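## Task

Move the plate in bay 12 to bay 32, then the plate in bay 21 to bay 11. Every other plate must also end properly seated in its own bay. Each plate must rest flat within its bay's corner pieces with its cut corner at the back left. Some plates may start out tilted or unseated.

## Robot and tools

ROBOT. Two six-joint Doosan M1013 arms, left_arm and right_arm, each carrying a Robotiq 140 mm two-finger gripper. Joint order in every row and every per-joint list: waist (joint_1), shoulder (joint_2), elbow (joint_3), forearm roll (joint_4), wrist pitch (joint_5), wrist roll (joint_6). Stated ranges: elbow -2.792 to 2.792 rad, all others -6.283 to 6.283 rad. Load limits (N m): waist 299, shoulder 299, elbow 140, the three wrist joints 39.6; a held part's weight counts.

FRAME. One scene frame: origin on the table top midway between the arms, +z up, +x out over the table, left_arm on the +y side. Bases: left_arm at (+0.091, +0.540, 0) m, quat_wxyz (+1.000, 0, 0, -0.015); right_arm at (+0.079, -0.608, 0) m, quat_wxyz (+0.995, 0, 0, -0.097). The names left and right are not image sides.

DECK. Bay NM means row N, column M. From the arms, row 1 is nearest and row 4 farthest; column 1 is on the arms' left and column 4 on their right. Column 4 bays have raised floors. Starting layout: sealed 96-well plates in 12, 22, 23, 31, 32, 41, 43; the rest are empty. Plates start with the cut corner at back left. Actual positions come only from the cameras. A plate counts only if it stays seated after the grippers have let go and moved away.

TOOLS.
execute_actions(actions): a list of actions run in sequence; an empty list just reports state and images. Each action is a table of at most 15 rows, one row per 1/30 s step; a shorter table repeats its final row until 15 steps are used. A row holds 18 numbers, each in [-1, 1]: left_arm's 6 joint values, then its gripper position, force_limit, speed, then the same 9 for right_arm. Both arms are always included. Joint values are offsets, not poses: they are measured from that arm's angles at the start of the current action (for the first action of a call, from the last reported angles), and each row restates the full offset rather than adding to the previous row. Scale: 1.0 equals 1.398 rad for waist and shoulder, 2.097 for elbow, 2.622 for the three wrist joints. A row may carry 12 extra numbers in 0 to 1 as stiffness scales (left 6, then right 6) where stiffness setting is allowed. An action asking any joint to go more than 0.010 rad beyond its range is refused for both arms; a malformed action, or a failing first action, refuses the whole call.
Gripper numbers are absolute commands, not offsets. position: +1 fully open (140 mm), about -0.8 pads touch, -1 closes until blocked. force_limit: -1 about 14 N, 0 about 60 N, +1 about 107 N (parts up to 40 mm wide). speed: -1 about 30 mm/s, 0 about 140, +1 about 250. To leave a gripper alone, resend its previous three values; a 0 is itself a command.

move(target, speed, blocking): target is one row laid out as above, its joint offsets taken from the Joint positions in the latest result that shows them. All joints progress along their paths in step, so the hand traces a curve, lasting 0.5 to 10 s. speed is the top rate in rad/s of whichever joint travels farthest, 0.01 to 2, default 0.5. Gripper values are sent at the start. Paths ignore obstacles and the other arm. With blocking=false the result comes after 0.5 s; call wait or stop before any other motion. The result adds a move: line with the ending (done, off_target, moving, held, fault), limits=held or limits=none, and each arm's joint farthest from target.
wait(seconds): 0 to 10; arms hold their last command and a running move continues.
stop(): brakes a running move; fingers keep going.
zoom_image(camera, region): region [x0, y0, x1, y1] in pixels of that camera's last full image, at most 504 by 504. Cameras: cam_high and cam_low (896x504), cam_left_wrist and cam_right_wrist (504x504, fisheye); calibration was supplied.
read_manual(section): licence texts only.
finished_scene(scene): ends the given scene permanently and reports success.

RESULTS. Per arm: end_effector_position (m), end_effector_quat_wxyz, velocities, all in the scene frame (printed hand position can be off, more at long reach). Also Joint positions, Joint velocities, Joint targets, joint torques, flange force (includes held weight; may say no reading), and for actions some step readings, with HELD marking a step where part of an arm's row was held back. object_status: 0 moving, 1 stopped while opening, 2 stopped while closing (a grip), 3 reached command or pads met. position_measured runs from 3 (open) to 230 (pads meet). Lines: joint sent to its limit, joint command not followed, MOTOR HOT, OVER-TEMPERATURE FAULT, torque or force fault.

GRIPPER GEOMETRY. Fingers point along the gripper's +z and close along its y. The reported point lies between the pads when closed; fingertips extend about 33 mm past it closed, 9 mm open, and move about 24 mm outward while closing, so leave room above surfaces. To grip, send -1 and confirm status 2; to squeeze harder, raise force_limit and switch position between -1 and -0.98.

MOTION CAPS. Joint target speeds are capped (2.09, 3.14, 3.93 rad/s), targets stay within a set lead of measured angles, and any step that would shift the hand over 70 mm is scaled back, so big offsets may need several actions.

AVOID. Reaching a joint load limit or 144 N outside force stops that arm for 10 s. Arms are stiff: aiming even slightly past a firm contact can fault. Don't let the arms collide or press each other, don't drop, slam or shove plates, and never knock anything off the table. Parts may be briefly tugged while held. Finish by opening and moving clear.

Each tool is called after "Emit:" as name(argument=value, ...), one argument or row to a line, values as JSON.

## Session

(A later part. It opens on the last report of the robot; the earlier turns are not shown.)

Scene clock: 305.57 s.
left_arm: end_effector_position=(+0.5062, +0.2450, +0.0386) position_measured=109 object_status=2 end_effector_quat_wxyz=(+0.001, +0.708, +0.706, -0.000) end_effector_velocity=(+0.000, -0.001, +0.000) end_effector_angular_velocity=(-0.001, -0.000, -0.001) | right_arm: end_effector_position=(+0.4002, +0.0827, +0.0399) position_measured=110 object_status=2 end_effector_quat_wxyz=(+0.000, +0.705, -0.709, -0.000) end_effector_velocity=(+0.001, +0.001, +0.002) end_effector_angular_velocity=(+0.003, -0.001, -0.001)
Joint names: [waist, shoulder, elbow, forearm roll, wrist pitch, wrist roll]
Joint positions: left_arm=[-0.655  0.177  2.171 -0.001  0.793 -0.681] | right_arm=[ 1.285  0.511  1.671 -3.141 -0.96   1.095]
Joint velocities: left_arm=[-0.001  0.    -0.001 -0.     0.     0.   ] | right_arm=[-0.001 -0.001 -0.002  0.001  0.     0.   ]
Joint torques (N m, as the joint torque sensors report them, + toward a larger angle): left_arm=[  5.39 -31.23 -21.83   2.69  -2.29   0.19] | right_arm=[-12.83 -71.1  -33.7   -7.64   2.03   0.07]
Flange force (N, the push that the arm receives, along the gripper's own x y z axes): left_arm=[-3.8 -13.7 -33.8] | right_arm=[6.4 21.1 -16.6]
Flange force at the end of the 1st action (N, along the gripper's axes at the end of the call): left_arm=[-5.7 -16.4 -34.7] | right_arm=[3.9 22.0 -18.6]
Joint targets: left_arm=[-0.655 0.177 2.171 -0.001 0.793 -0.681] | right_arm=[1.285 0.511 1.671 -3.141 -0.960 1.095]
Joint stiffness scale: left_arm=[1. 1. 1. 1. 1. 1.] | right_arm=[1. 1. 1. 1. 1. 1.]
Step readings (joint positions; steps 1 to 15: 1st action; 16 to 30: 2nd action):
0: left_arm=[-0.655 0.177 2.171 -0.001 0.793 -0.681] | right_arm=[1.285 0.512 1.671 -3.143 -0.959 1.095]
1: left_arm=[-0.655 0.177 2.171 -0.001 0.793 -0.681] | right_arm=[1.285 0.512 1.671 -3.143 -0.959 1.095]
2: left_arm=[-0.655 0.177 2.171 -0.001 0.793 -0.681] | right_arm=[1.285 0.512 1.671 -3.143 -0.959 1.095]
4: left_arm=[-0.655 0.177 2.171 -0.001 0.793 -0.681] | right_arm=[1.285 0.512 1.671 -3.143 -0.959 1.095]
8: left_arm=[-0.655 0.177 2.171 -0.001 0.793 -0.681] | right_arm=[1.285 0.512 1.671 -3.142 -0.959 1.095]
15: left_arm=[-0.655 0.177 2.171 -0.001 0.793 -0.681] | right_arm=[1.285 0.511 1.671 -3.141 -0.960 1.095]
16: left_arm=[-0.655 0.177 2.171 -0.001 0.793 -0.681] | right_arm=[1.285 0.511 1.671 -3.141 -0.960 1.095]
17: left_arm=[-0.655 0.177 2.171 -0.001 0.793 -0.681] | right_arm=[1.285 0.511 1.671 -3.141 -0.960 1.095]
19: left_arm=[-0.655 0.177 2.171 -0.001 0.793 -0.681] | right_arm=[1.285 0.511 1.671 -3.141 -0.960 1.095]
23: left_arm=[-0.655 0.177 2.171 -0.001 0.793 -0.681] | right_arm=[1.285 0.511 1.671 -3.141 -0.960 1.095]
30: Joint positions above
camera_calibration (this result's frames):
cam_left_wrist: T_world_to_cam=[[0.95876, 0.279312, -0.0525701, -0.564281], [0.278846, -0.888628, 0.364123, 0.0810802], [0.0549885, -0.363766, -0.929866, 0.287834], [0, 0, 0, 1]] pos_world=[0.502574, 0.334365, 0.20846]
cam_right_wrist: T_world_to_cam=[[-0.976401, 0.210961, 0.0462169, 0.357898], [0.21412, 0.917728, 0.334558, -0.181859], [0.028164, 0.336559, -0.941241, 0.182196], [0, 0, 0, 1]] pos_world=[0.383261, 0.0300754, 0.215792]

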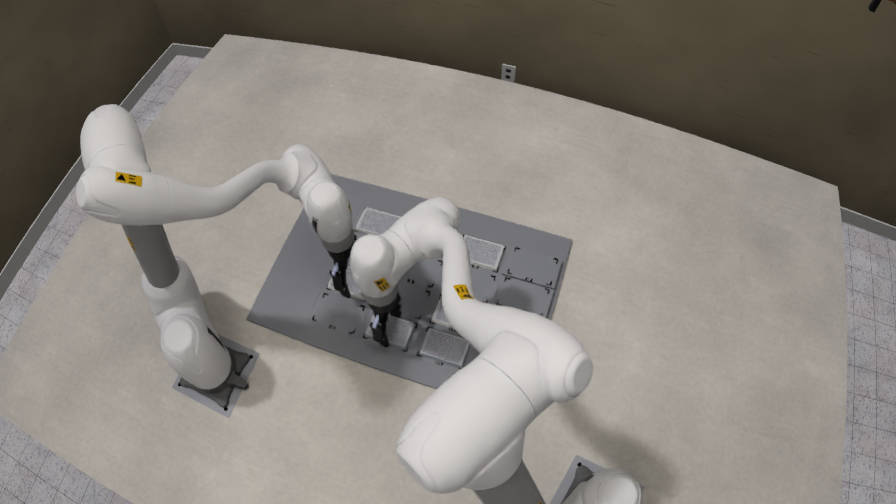

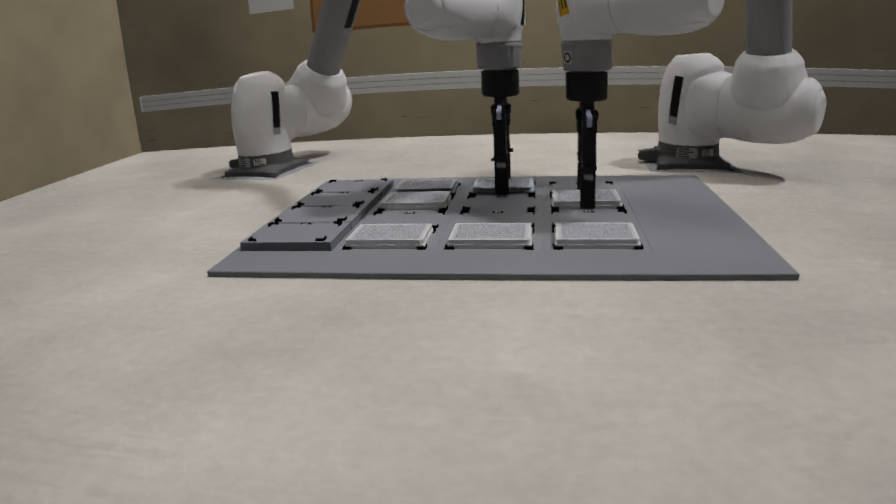

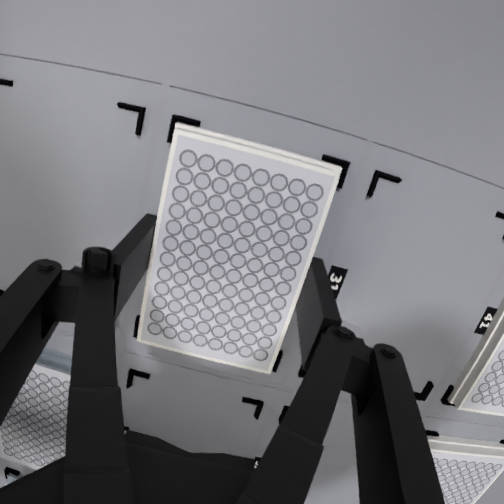

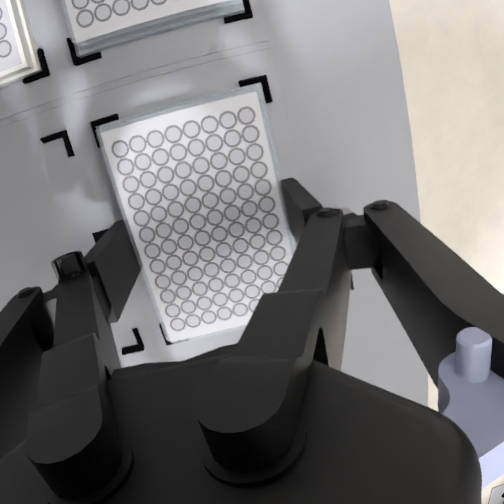

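Emit:
move(
  target=[0,-0.01788,-0.00768,0,0.01472,0,-1,0.4,-0.6,0.0021,-0.01202,-0.00601,0,-0.01114,0,-1,0.4,-0.6],
  speed=0.06,
)

Scene clock: 357.57 s.
left_arm: end_effector_position=(+0.5057, +0.2453, +0.0542) position_measured=110 object_status=2 end_effector_quat_wxyz=(+0.000, +0.708, +0.706, -0.000) end_effector_velocity=(-0.001, -0.000, +0.001) end_effector_angular_velocity=(+0.001, +0.002, -0.001) | right_arm: end_effector_position=(+0.3999, +0.0825, +0.0559) position_measured=111 object_status=2 end_effector_quat_wxyz=(+0.000, +0.705, -0.709, -0.000) end_effector_velocity=(+0.000, -0.001, +0.001) end_effector_angular_velocity=(-0.001, -0.001, +0.001)
Joint names: [waist, shoulder, elbow, forearm roll, wrist pitch, wrist roll]
Joint positions: left_arm=[-0.655  0.155  2.159 -0.001  0.827 -0.681] | right_arm=[ 1.285  0.497  1.66  -3.141 -0.985  1.095]
Joint velocities: left_arm=[-0.001 -0.001  0.    -0.001  0.003 -0.   ] | right_arm=[ 0.    -0.001 -0.    -0.002 -0.002 -0.   ]
Joint torques (N m, as the joint torque sensors report them, + toward a larger angle): left_arm=[  7.1  -48.28 -32.25   3.17   0.64   0.19] | right_arm=[ -2.49 -82.52 -36.67  -3.73  -0.55  -0.16]
Flange force (N, the push that the arm receives, along the gripper's own x y z axes): left_arm=[-11.1 -9.8 5.1] | right_arm=[4.4 5.8 0.9]
Joint targets: left_arm=[-0.655 0.152 2.154 -0.001 0.831 -0.681] | right_arm=[1.288 0.495 1.658 -3.141 -0.989 1.095]
Joint stiffness scale: left_arm=[1. 1. 1. 1. 1. 1.] | right_arm=[1. 1. 1. 1. 1. 1.]
move: done; limits=none; left_arm: farthest joint: the wrist pitch, 0.005 radians from its target (0.039 radians at the start); right_arm: farthest joint: the wrist pitch, 0.004 radians from its target (0.029 radians at the start)
camera_calibration (this result's frames):
cam_left_wrist: T_world_to_cam=[[0.958724, 0.27932, -0.0531819, -0.563084], [0.279122, -0.888868, 0.363324, 0.075797], [0.0542119, -0.363171, -0.930144, 0.302758], [0, 0, 0, 1]] pos_world=[0.502273, 0.334607, 0.224124]
cam_right_wrist: T_world_to_cam=[[-0.976354, 0.211103, 0.0465743, 0.35694], [0.214386, 0.917815, 0.334147, -0.187003], [0.027793, 0.336231, -0.941369, 0.197548], [0, 0, 0, 1]] pos_world=[0.3831, 0.0298616, 0.231828]

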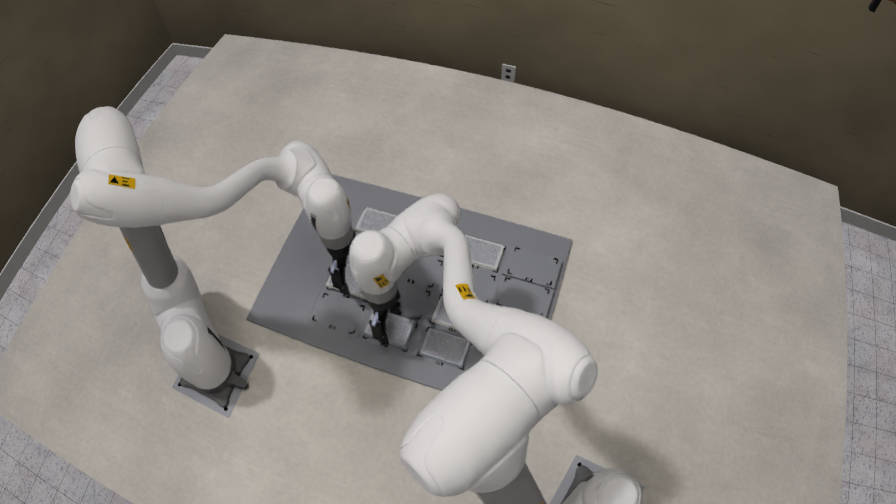

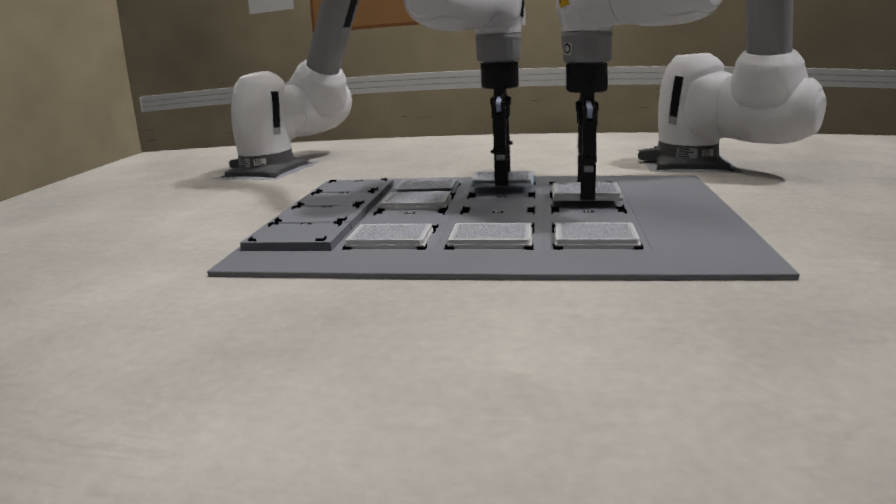

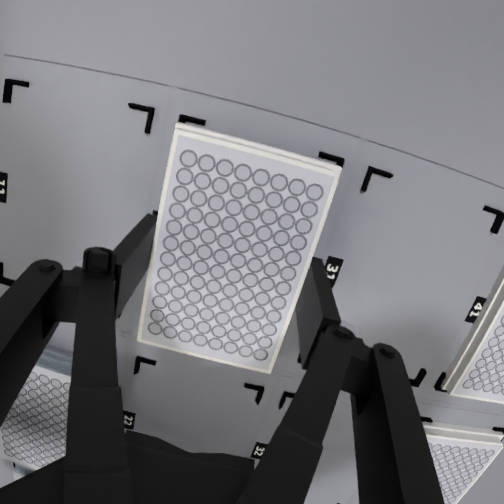

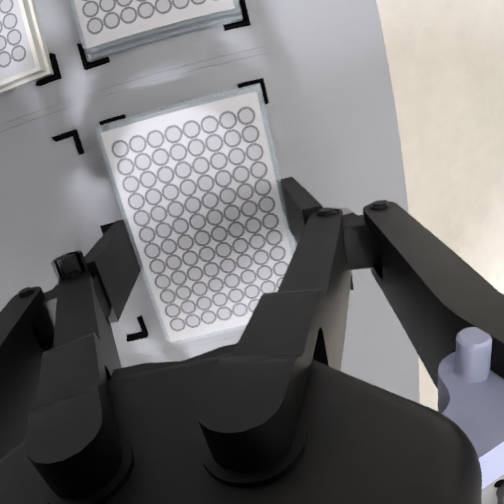

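Emit:
move(
  target=[0.0244,-0.0896,0.0661,0,-0.0049,0.0138,-1,0.4,-0.6,-0.0916,0.0483,-0.0558,0,-0.0187,-0.0484,-1,0.4,-0.6],
  speed=0.18,
)

Emit:
zoom_image(
  camera="cam_right_wrist",
  region=[0, 0, 400, 160],
)

Scene clock: 380.07 s.
left_arm: end_effector_position=(+0.4504, +0.3079, +0.0561) position_measured=110 object_status=2 end_effector_quat_wxyz=(-0.002, +0.707, +0.707, -0.001) end_effector_velocity=(-0.001, +0.001, +0.000) end_effector_angular_velocity=(-0.000, -0.000, -0.000) | right_arm: end_effector_position=(+0.5120, +0.0790, +0.0585) position_measured=111 object_status=2 end_effector_quat_wxyz=(-0.001, +0.704, -0.710, -0.001) end_effector_velocity=(+0.002, -0.001, -0.000) end_effector_angular_velocity=(-0.000, +0.002, -0.001)
Joint names: [waist, shoulder, elbow, forearm roll, wrist pitch, wrist roll]
Joint positions: left_arm=[-0.623  0.034  2.293 -0.001  0.818 -0.651] | right_arm=[ 1.16   0.562  1.546 -3.141 -1.031  0.973]
Joint velocities: left_arm=[ 0.001 -0.002  0.002 -0.    -0.     0.001] | right_arm=[-0.003  0.001 -0.001  0.001 -0.001 -0.003]
Joint torques (N m, as the joint torque sensors report them, + toward a larger angle): left_arm=[  6.37 -37.82 -31.55   3.17   0.74   0.36] | right_arm=[  2.01 -88.8  -37.39  -3.84  -0.48   0.01]
Flange force (N, the push that the arm receives, along the gripper's own x y z axes): left_arm=[-15.0 -5.9 8.9] | right_arm=[7.9 1.6 -0.1]
Joint targets: left_arm=[-0.621 0.030 2.297 -0.001 0.814 -0.645] | right_arm=[1.157 0.564 1.543 -3.141 -1.034 0.968]
Joint stiffness scale: left_arm=[1. 1. 1. 1. 1. 1.] | right_arm=[1. 1. 1. 1. 1. 1.]
move: done; limits=none; left_arm: farthest joint: the wrist roll, 0.006 radians from its target (0.036 radians at the start); right_arm: farthest joint: the wrist roll, 0.004 radians from its target (0.127 radians at the start)
camera_calibration (this result's frames):
cam_left_wrist: T_world_to_cam=[[0.95808, 0.281057, -0.0555818, -0.527516], [0.281778, -0.889309, 0.36018, 0.145334], [0.0518018, -0.360743, -0.931226, 0.330628], [0, 0, 0, 1]] pos_world=[0.447324, 0.396781, 0.226222]
cam_right_wrist: T_world_to_cam=[[-0.975974, 0.213112, 0.045361, 0.466689], [0.215768, 0.916361, 0.337233, -0.209462], [0.0303012, 0.338918, -0.940328, 0.196493], [0, 0, 0, 1]] pos_world=[0.494718, 0.0258909, 0.234236]

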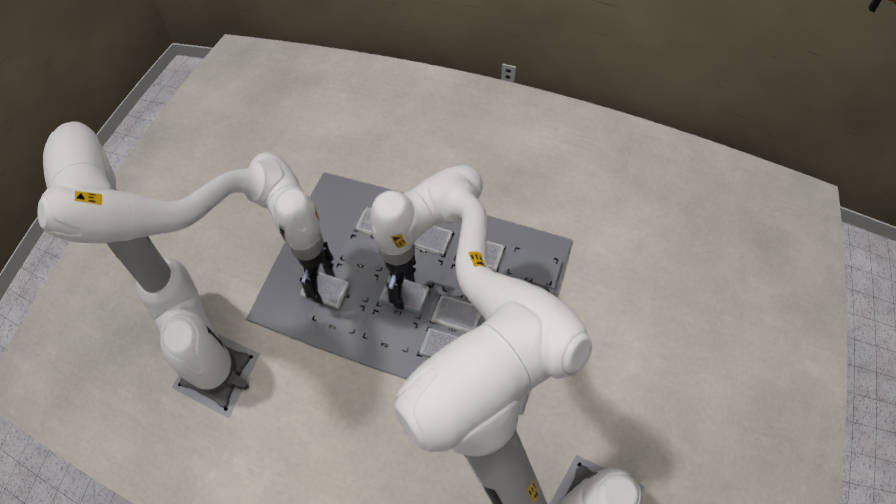

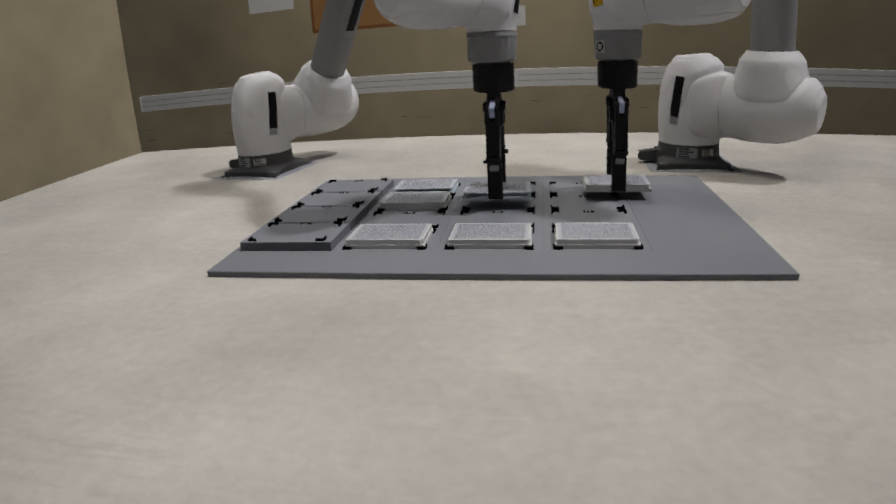

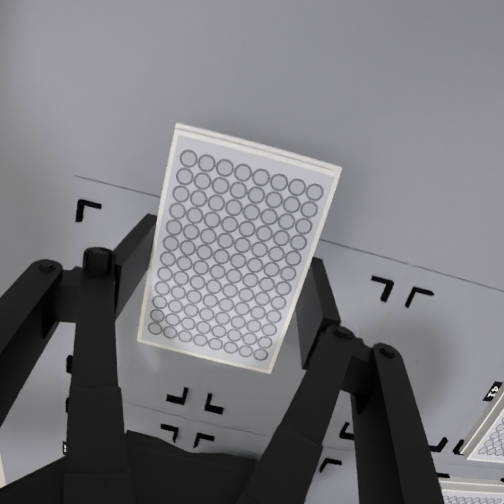

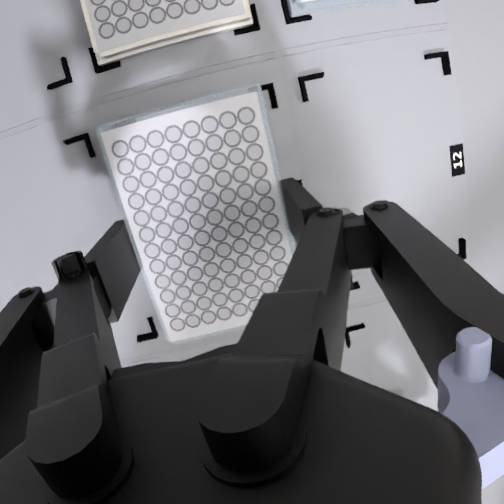

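Region (0, 0, 400, 160) of cam_right_wrist's 504x504 image, scaled by 1.260, with more detail than that image has; it fills the top 202 rows of this view, and the rest is white.

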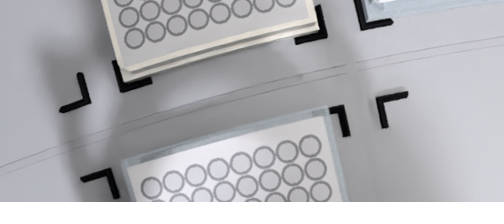

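Emit:
move(
  target=[-0.1386,0.0106,0.0085,0,-0.0128,-0.0743,-1,0.4,-0.6,-0.0695,0.0695,-0.0689,0,-0.0206,-0.0385,-1,0.4,-0.6],
  speed=0.22,
)

Emit:
zoom_image(
  camera="cam_left_wrist",
  region=[150, 80, 390, 220],
)

Emit:
zoom_image(
  camera="cam_right_wrist",
  region=[40, 40, 340, 190],
)

Emit:
zoom_image(
  camera="cam_left_wrist",
  region=[110, 290, 320, 440],
)

Emit:
zoom_image(
  camera="cam_right_wrist",
  region=[100, 280, 280, 380],
)

Scene clock: 429.97 s.
left_arm: end_effector_position=(+0.3989, +0.2447, +0.0458) position_measured=110 object_status=2 end_effector_quat_wxyz=(+0.001, +0.708, +0.706, -0.000) end_effector_velocity=(-0.001, -0.000, -0.000) end_effector_angular_velocity=(-0.000, +0.001, +0.002) | right_arm: end_effector_position=(+0.6129, +0.0813, +0.0475) position_measured=111 object_status=2 end_effector_quat_wxyz=(+0.001, +0.705, -0.709, -0.000) end_effector_velocity=(+0.000, +0.001, +0.000) end_effector_angular_velocity=(+0.001, +0.001, +0.000)
Joint names: [waist, shoulder, elbow, forearm roll, wrist pitch, wrist roll]
Joint positions: left_arm=[-0.815  0.045  2.307 -0.001  0.789 -0.839] | right_arm=[ 1.067  0.657  1.404 -3.141 -1.081  0.876]
Joint velocities: left_arm=[-0.002 -0.     0.001 -0.001 -0.001 -0.003] | right_arm=[-0.     0.001 -0.002  0.002 -0.001 -0.001]
Joint torques (N m, as the joint torque sensors report them, + toward a larger angle): left_arm=[  6.49 -34.79 -31.3    3.17   0.39   0.09] | right_arm=[ -3.18 -97.97 -37.37  -3.96  -0.14  -0.28]
Flange force (N, the push that the arm receives, along the gripper's own x y z axes): left_arm=[-8.7 -13.0 3.3] | right_arm=[1.1 6.4 -1.2]
Joint targets: left_arm=[-0.817 0.049 2.311 -0.001 0.785 -0.846] | right_arm=[1.063 0.659 1.401 -3.141 -1.085 0.872]
Joint stiffness scale: left_arm=[1. 1. 1. 1. 1. 1.] | right_arm=[1. 1. 1. 1. 1. 1.]
move: done; limits=none; left_arm: farthest joint: the wrist roll, 0.006 radians from its target (0.195 radians at the start); right_arm: farthest joint: the waist, 0.004 radians from its target (0.097 radians at the start)
camera_calibration (this result's frames):
cam_left_wrist: T_world_to_cam=[[0.959028, 0.278286, -0.0531194, -0.460869], [0.278123, -0.889052, 0.363639, 0.108542], [0.0539699, -0.363514, -0.930024, 0.300688], [0, 0, 0, 1]] pos_world=[0.395571, 0.334057, 0.215696]
cam_right_wrist: T_world_to_cam=[[-0.976469, 0.210498, 0.0468854, 0.565593], [0.213924, 0.917963, 0.334037, -0.228521], [0.0272751, 0.336207, -0.941393, 0.184371], [0, 0, 0, 1]] pos_world=[0.596142, 0.0287304, 0.223382]

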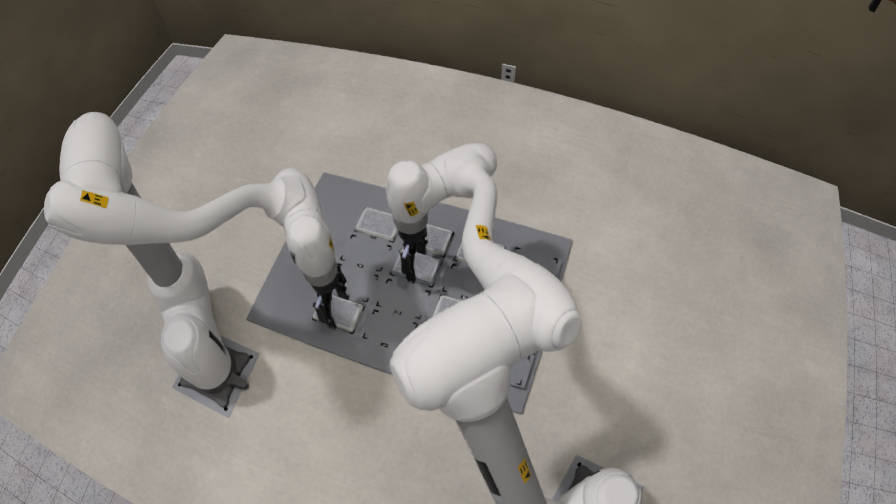

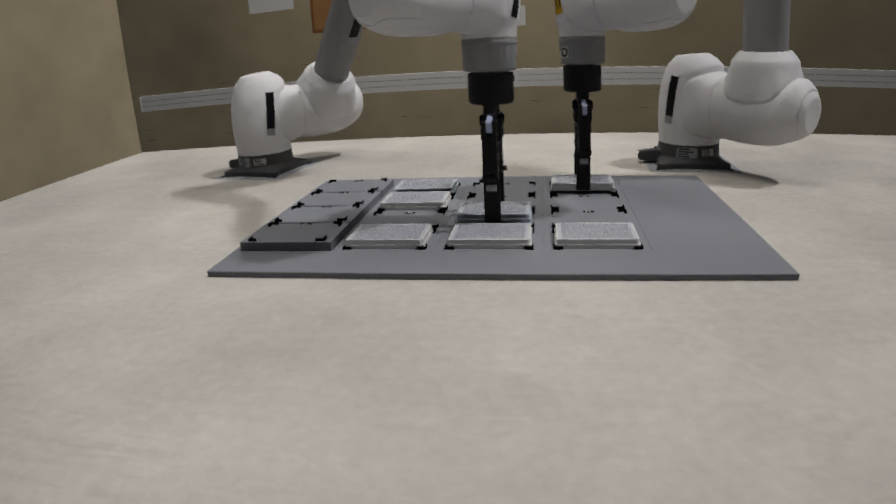

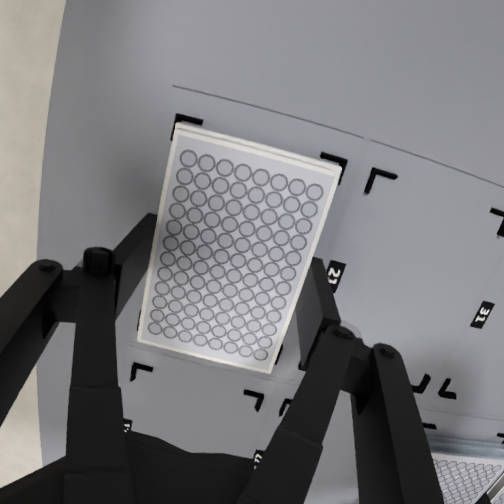

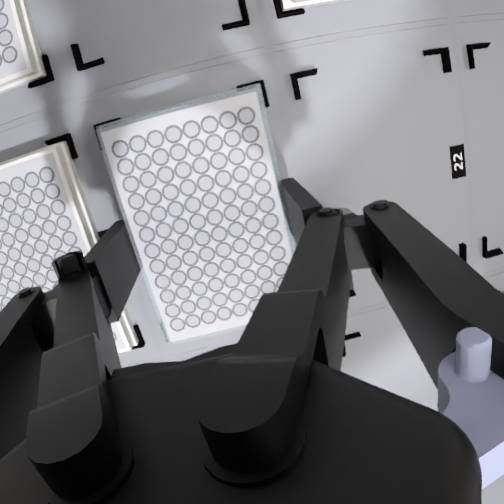

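Region (150, 80, 390, 220) of cam_left_wrist's 504x504 image, scaled by 2.100, with more detail than that image has; it fills the top 294 rows of this view, and the rest is white.

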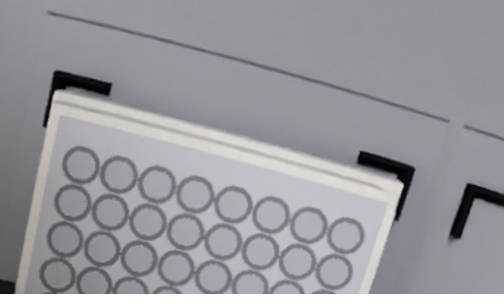

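Region (40, 40, 340, 190) of cam_right_wrist's 504x504 image, scaled by 1.680, with more detail than that image has.

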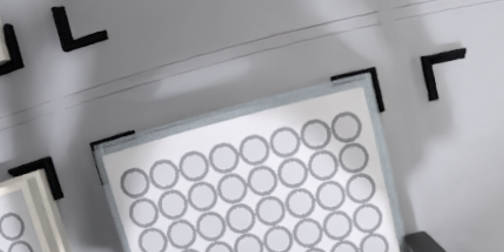

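Region (110, 290, 320, 440) of cam_left_wrist's 504x504 image, scaled by 2.400, with more detail than that image has; it fills the top 360 rows of this view, and the rest is white.

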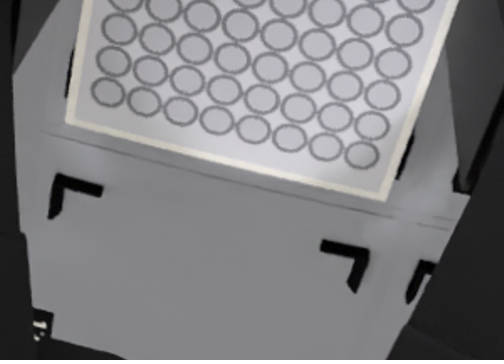

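Region (100, 280, 280, 380) of cam_right_wrist's 504x504 image, scaled by 2.800, with more detail than that image has.

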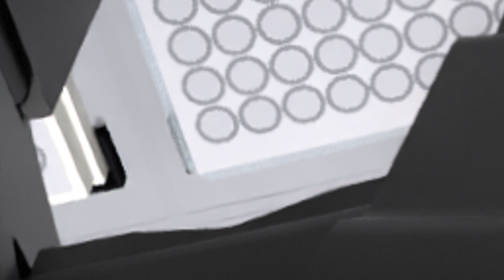

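Emit:
move(
  target=[0,0.00981,0.00441,0,-0.0078,0,-1,0.4,-0.6,0.0031,0.00508,-0.00286,0,0,0,-1,0.4,-0.6],
  speed=0.025,
)

Emit:
zoom_image(
  camera="cam_left_wrist",
  region=[150, 80, 390, 220],
)

Emit:
zoom_image(
  camera="cam_right_wrist",
  region=[40, 40, 340, 190],
)

Scene clock: 493.63 s.
left_arm: end_effector_position=(+0.3991, +0.2444, +0.0398) position_measured=110 object_status=2 end_effector_quat_wxyz=(+0.001, +0.708, +0.706, -0.000) end_effector_velocity=(+0.000, +0.000, -0.001) end_effector_angular_velocity=(+0.001, -0.000, +0.000) | right_arm: end_effector_position=(+0.6133, +0.0829, +0.0447) position_measured=111 object_status=2 end_effector_quat_wxyz=(+0.001, +0.706, -0.709, -0.000) end_effector_velocity=(-0.000, -0.001, -0.001) end_effector_angular_velocity=(-0.002, +0.001, +0.000)
Joint names: [waist, shoulder, elbow, forearm roll, wrist pitch, wrist roll]
Joint positions: left_arm=[-0.815  0.055  2.312 -0.001  0.774 -0.84 ] | right_arm=[ 1.067  0.662  1.401 -3.141 -1.082  0.876]
Joint velocities: left_arm=[ 0.001  0.001  0.001  0.001 -0.001 -0.   ] | right_arm=[ 0.     0.001  0.001 -0.001 -0.    -0.   ]
Joint torques (N m, as the joint torque sensors report them, + toward a larger angle): left_arm=[  5.49 -35.16 -30.31   2.58  -0.25   0.  ] | right_arm=[ -2.13 -98.24 -38.54  -3.73  -0.24   0.02]
Flange force (N, the push that the arm receives, along the gripper's own x y z axes): left_arm=[-7.5 -10.7 0.6] | right_arm=[5.0 6.5 0.1]
Joint targets: left_arm=[-0.815 0.059 2.316 -0.001 0.768 -0.839] | right_arm=[1.071 0.664 1.398 -3.141 -1.081 0.876]
Joint stiffness scale: left_arm=[1. 1. 1. 1. 1. 1.] | right_arm=[1. 1. 1. 1. 1. 1.]
move: done; limits=none; left_arm: farthest joint: the elbow, 0.005 radians from its target (0.010 radians at the start); right_arm: farthest joint: the waist, 0.004 radians from its target (0.005 radians at the start)
camera_calibration (this result's frames):
cam_left_wrist: T_world_to_cam=[[0.959026, 0.278341, -0.0528783, -0.461276], [0.278059, -0.888887, 0.364092, 0.11036], [0.0543389, -0.363877, -0.929861, 0.294869], [0, 0, 0, 1]] pos_world=[0.395666, 0.333786, 0.209614]
cam_right_wrist: T_world_to_cam=[[-0.976613, 0.209647, 0.0476997, 0.565946], [0.213438, 0.918607, 0.332574, -0.228809], [0.0259059, 0.334978, -0.94187, 0.182213], [0, 0, 0, 1]] pos_world=[0.596827, 0.0304995, 0.220722]

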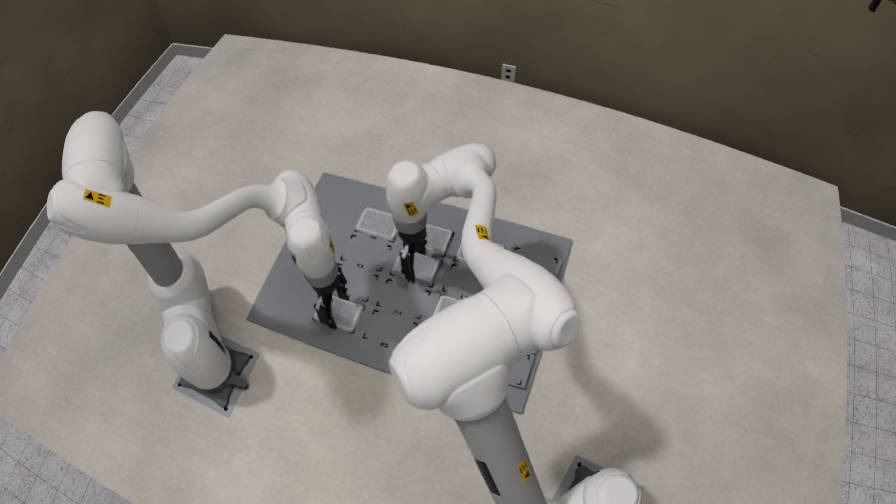

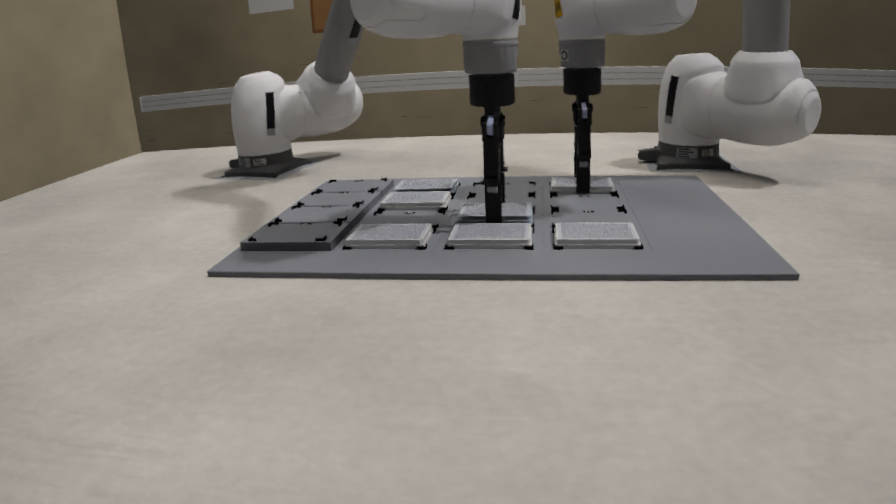

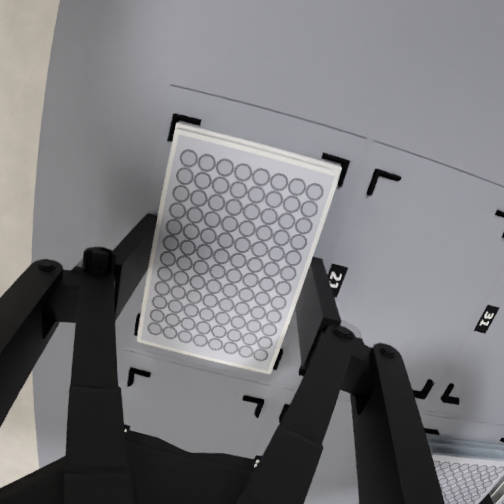

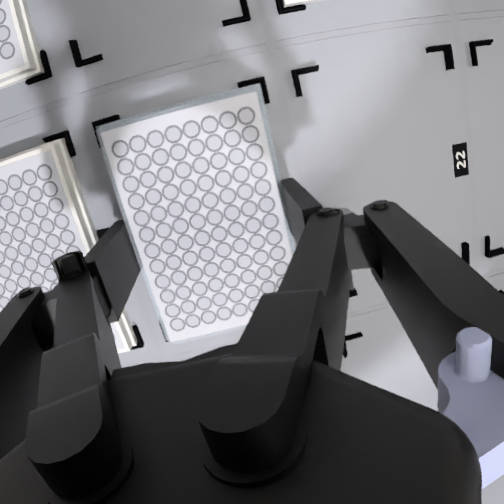

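Region (150, 80, 390, 220) of cam_left_wrist's 504x504 image, scaled by 2.100, with more detail than that image has; it fills the top 294 rows of this view, and the rest is white.

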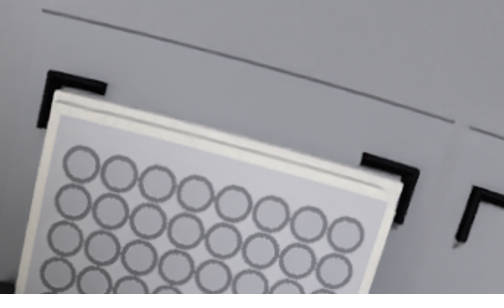

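Region (40, 40, 340, 190) of cam_right_wrist's 504x504 image, scaled by 1.680, with more detail than that image has.

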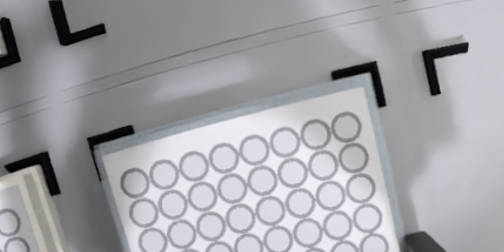

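Emit:
zoom_image(
  camera="cam_left_wrist",
  region=[110, 290, 320, 440],
)

Emit:
zoom_image(
  camera="cam_low",
  region=[535, 165, 635, 215],
)

Region (110, 290, 320, 440) of cam_left_wrist's 504x504 image, scaled by 2.400, with more detail than that image has; it fills the top 360 rows of this view, and the rest is white.

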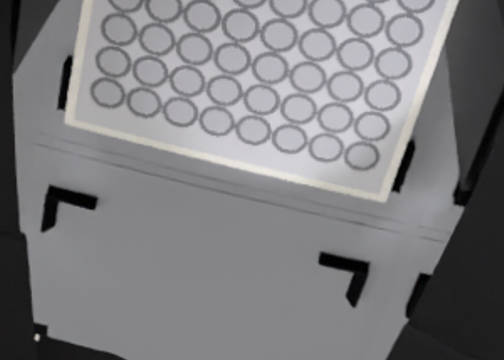

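Region (535, 165, 635, 215) of cam_low's 896x504 image, scaled by 5.040, with more detail than that image has.

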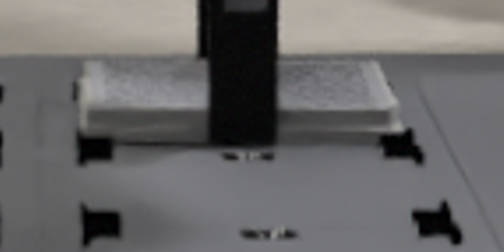

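Emit:
execute_actions(
  actions=[
    [[0,0.00287,0,0,0,0,-1,0.4,-0.6,0,0.00162,-0.00144,0,0,0,-1,0.4,-0.6],[0,0.00291,0,0,0,0,-1,0.4,-0.6,0,0.00175,-0.00145,0,0,0,-1,0.4,-0.6],[0,0.00296,0,0,0,0,-1,0.4,-0.6,0,0.00196,-0.00148,0,0,0,-1,0.4,-0.6],[0,0.00302,0,0,0,0,-1,0.4,-0.6,0,0.00223,-0.00151,0,0,0,-1,0.4,-0.6],[0,0.0031,0,0,0,0,-1,0.4,-0.6,0,0.00254,-0.00155,0,0,0,-1,0.4,-0.6],[0,0.00319,0,0,0,0,-1,0.4,-0.6,0,0.00289,-0.00159,0,0,0,-1,0.4,-0.6],[0,0.00328,0,0,0,0,-1,0.4,-0.6,0,0.00326,-0.00163,0,0,0,-1,0.4,-0.6],[0,0.00337,0,0,0,0,-1,0.4,-0.6,0,0.00363,-0.00168,0,0,0,-1,0.4,-0.6],[0,0.00346,0,0,0,0,-1,0.4,-0.6,0,0.004,-0.00172,0,0,0,-1,0.4,-0.6],[0,0.00355,0,0,0,0,-1,0.4,-0.6,0,0.00435,-0.00176,0,0,0,-1,0.4,-0.6],[0,0.00363,0,0,0,0,-1,0.4,-0.6,0,0.00466,-0.0018,0,0,0,-1,0.4,-0.6],[0,0.00369,0,0,0,0,-1,0.4,-0.6,0,0.00493,-0.00183,0,0,0,-1,0.4,-0.6],[0,0.00374,0,0,0,0,-1,0.4,-0.6,0,0.00514,-0.00186,0,0,0,-1,0.4,-0.6],[0,0.00378,0,0,0,0,-1,0.4,-0.6,0,0.00527,-0.00187,0,0,0,-1,0.4,-0.6],[0,0.00379,0,0,0,0,-1,0.4,-0.6,0,0.00532,-0.00188,0,0,0,-1,0.4,-0.6]],
  ],
)

Emit:
execute_actions(
  actions=[],
)

Emit:
zoom_image(
  camera="cam_right_wrist",
  region=[40, 40, 340, 190],
)

Scene clock: 542.17 s.
left_arm: end_effector_position=(+0.3991, +0.2444, +0.0395) position_measured=110 object_status=2 end_effector_quat_wxyz=(+0.001, +0.708, +0.706, -0.000) end_effector_velocity=(-0.001, +0.001, -0.001) end_effector_angular_velocity=(+0.001, +0.002, +0.001) | right_arm: end_effector_position=(+0.6135, +0.0832, +0.0413) position_measured=111 object_status=2 end_effector_quat_wxyz=(+0.003, +0.706, -0.709, -0.000) end_effector_velocity=(+0.001, +0.000, -0.007) end_effector_angular_velocity=(-0.005, +0.003, +0.000)
Joint names: [waist, shoulder, elbow, forearm roll, wrist pitch, wrist roll]
Joint positions: left_arm=[-0.815  0.055  2.312 -0.001  0.774 -0.84 ] | right_arm=[ 1.067  0.667  1.399 -3.141 -1.082  0.876]
Joint velocities: left_arm=[ 0.     0.001  0.002 -0.001 -0.    -0.   ] | right_arm=[-0.     0.009 -0.003 -0.001 -0.    -0.   ]
Joint torques (N m, as the joint torque sensors report them, + toward a larger angle): left_arm=[  5.89 -31.85 -27.1    2.31  -0.09   0.07] | right_arm=[ -2.16 -96.24 -38.55  -3.99  -0.22  -0.09]
Flange force (N, the push that the arm receives, along the gripper's own x y z axes): left_arm=[-8.4 -11.6 -6.5] | right_arm=[7.7 9.2 -2.4]
Joint targets: left_arm=[-0.815 0.060 2.312 -0.001 0.774 -0.840] | right_arm=[1.067 0.670 1.397 -3.141 -1.082 0.876]
Joint stiffness scale: left_arm=[1. 1. 1. 1. 1. 1.] | right_arm=[1. 1. 1. 1. 1. 1.]
Step readings (joint positions):
0: left_arm=[-0.815 0.055 2.312 -0.001 0.774 -0.840] | right_arm=[1.067 0.662 1.400 -3.141 -1.082 0.876]
1: left_arm=[-0.815 0.055 2.312 -0.001 0.774 -0.840] | right_arm=[1.067 0.663 1.400 -3.141 -1.082 0.876]
2: left_arm=[-0.815 0.055 2.312 -0.001 0.774 -0.840] | right_arm=[1.067 0.663 1.400 -3.141 -1.082 0.876]
4: left_arm=[-0.815 0.055 2.312 -0.001 0.774 -0.840] | right_arm=[1.067 0.663 1.400 -3.141 -1.082 0.876]
8: left_arm=[-0.815 0.055 2.312 -0.001 0.774 -0.840] | right_arm=[1.067 0.664 1.400 -3.141 -1.082 0.876]
15: Joint positions above
camera_calibration (this result's frames):
cam_left_wrist: T_world_to_cam=[[0.959006, 0.278363, -0.0531189, -0.461254], [0.278195, -0.889039, 0.363616, 0.110509], [0.0539926, -0.363488, -0.930033, 0.294686], [0, 0, 0, 1]] pos_world=[0.395691, 0.333757, 0.209383]
cam_right_wrist: T_world_to_cam=[[-0.976524, 0.209704, 0.0492418, 0.566077], [0.214079, 0.919458, 0.329799, -0.228308], [0.0238843, 0.332598, -0.942766, 0.180387], [0, 0, 0, 1]] pos_world=[0.597355, 0.0312147, 0.217483]

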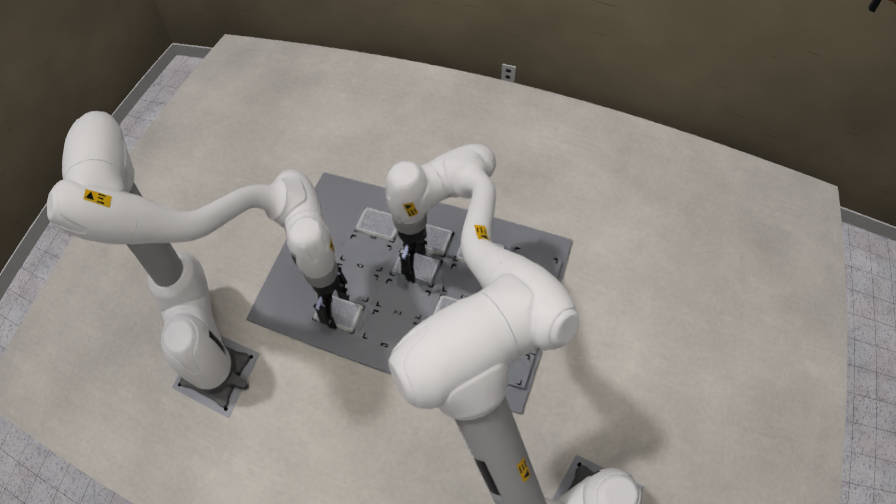

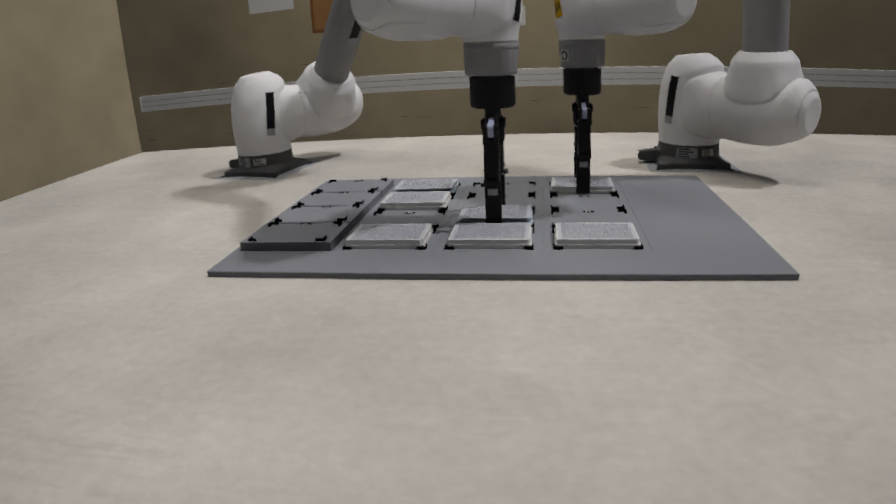

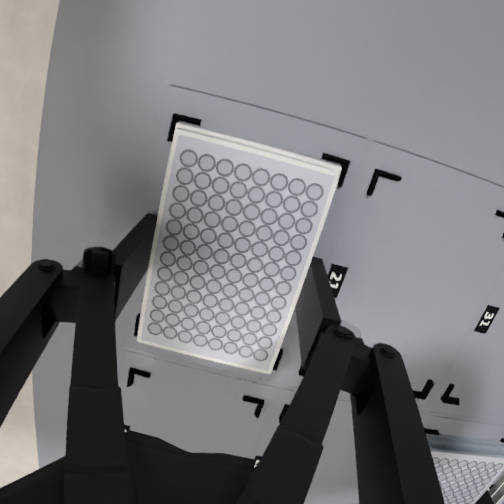

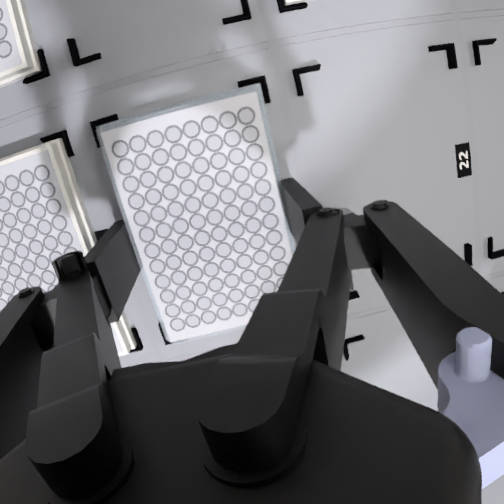

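Scene clock: 542.17 s.
left_arm: end_effector_position=(+0.3991, +0.2444, +0.0395) position_measured=110 object_status=2 end_effector_quat_wxyz=(+0.001, +0.708, +0.706, -0.000) end_effector_velocity=(-0.001, +0.001, -0.001) end_effector_angular_velocity=(+0.001, +0.002, +0.001) | right_arm: end_effector_position=(+0.6135, +0.0832, +0.0413) position_measured=111 object_status=2 end_effector_quat_wxyz=(+0.003, +0.706, -0.709, -0.000) end_effector_velocity=(+0.001, +0.000, -0.007) end_effector_angular_velocity=(-0.005, +0.003, +0.000)
Joint names: [waist, shoulder, elbow, forearm roll, wrist pitch, wrist roll]
Joint positions: left_arm=[-0.815  0.055  2.312 -0.001  0.774 -0.84 ] | right_arm=[ 1.067  0.667  1.399 -3.141 -1.082  0.876]
Joint velocities: left_arm=[ 0.     0.001  0.002 -0.001 -0.    -0.   ] | right_arm=[-0.     0.009 -0.003 -0.001 -0.    -0.   ]
Joint torques (N m, as the joint torque sensors report them, + toward a larger angle): left_arm=[  5.89 -31.85 -27.1    2.31  -0.09   0.07] | right_arm=[ -2.16 -96.24 -38.55  -3.99  -0.22  -0.09]
Flange force (N, the push that the arm receives, along the gripper's own x y z axes): left_arm=[-8.4 -11.6 -6.5] | right_arm=[7.7 9.2 -2.4]
Joint targets: left_arm=[-0.815 0.060 2.312 -0.001 0.774 -0.840] | right_arm=[1.067 0.670 1.397 -3.141 -1.082 0.876]
Joint stiffness scale: left_arm=[1. 1. 1. 1. 1. 1.] | right_arm=[1. 1. 1. 1. 1. 1.]
camera_calibration (this result's frames):
cam_left_wrist: T_world_to_cam=[[0.959006, 0.278363, -0.0531189, -0.461254], [0.278195, -0.889039, 0.363616, 0.110509], [0.0539926, -0.363488, -0.930033, 0.294686], [0, 0, 0, 1]] pos_world=[0.395691, 0.333757, 0.209383]
cam_right_wrist: T_world_to_cam=[[-0.976524, 0.209704, 0.0492418, 0.566077], [0.214079, 0.919458, 0.329799, -0.228308], [0.0238843, 0.332598, -0.942766, 0.180387], [0, 0, 0, 1]] pos_world=[0.597355, 0.0312147, 0.217483]

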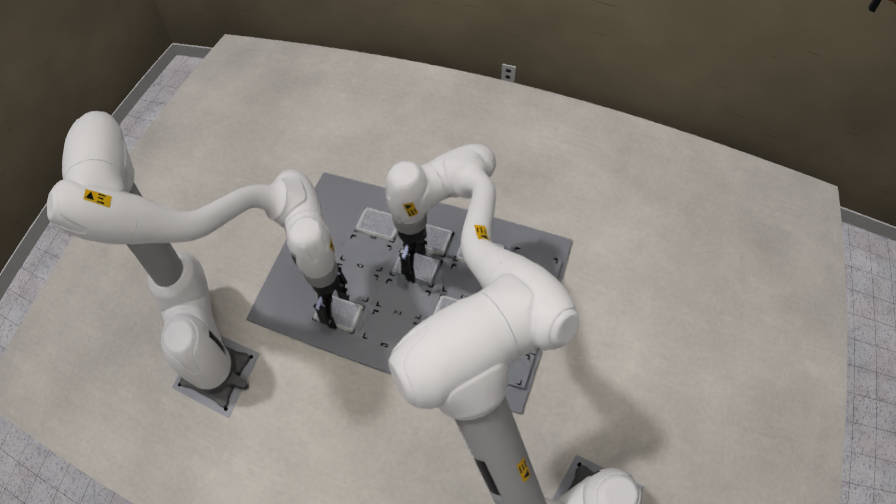

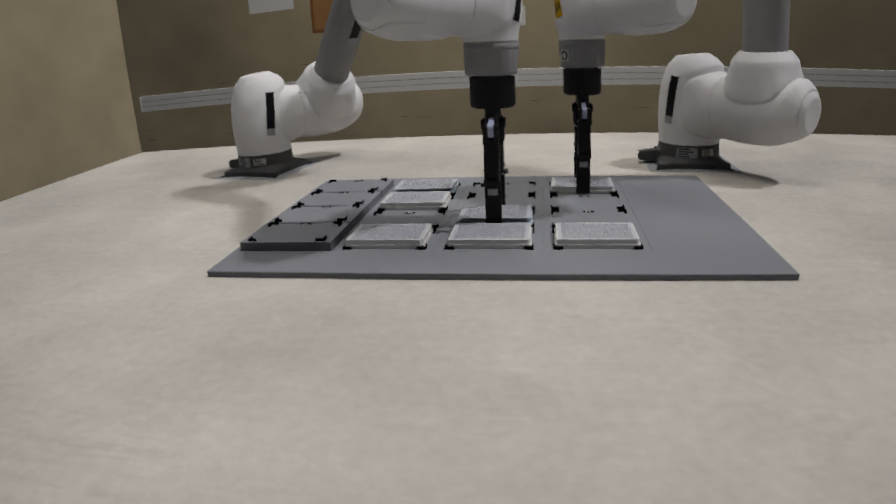

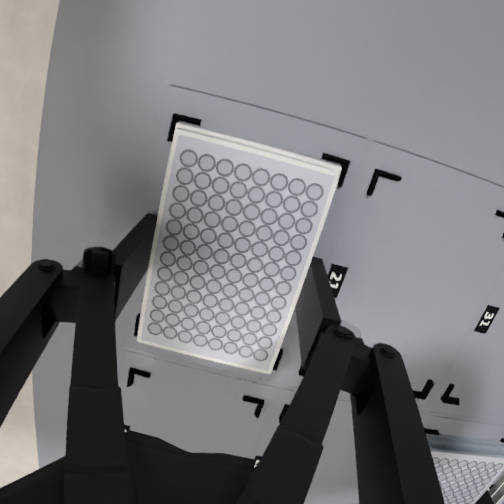

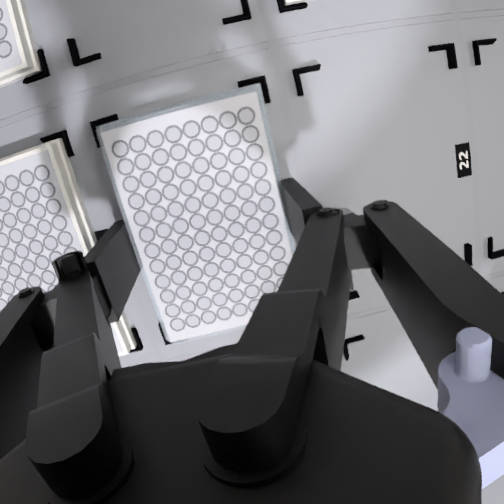

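Region (40, 40, 340, 190) of cam_right_wrist's 504x504 image, scaled by 1.680, with more detail than that image has.

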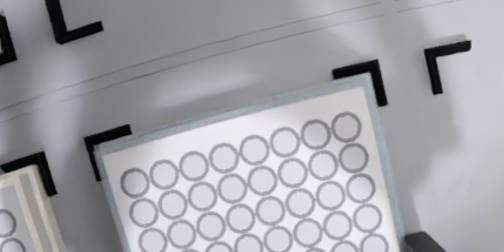

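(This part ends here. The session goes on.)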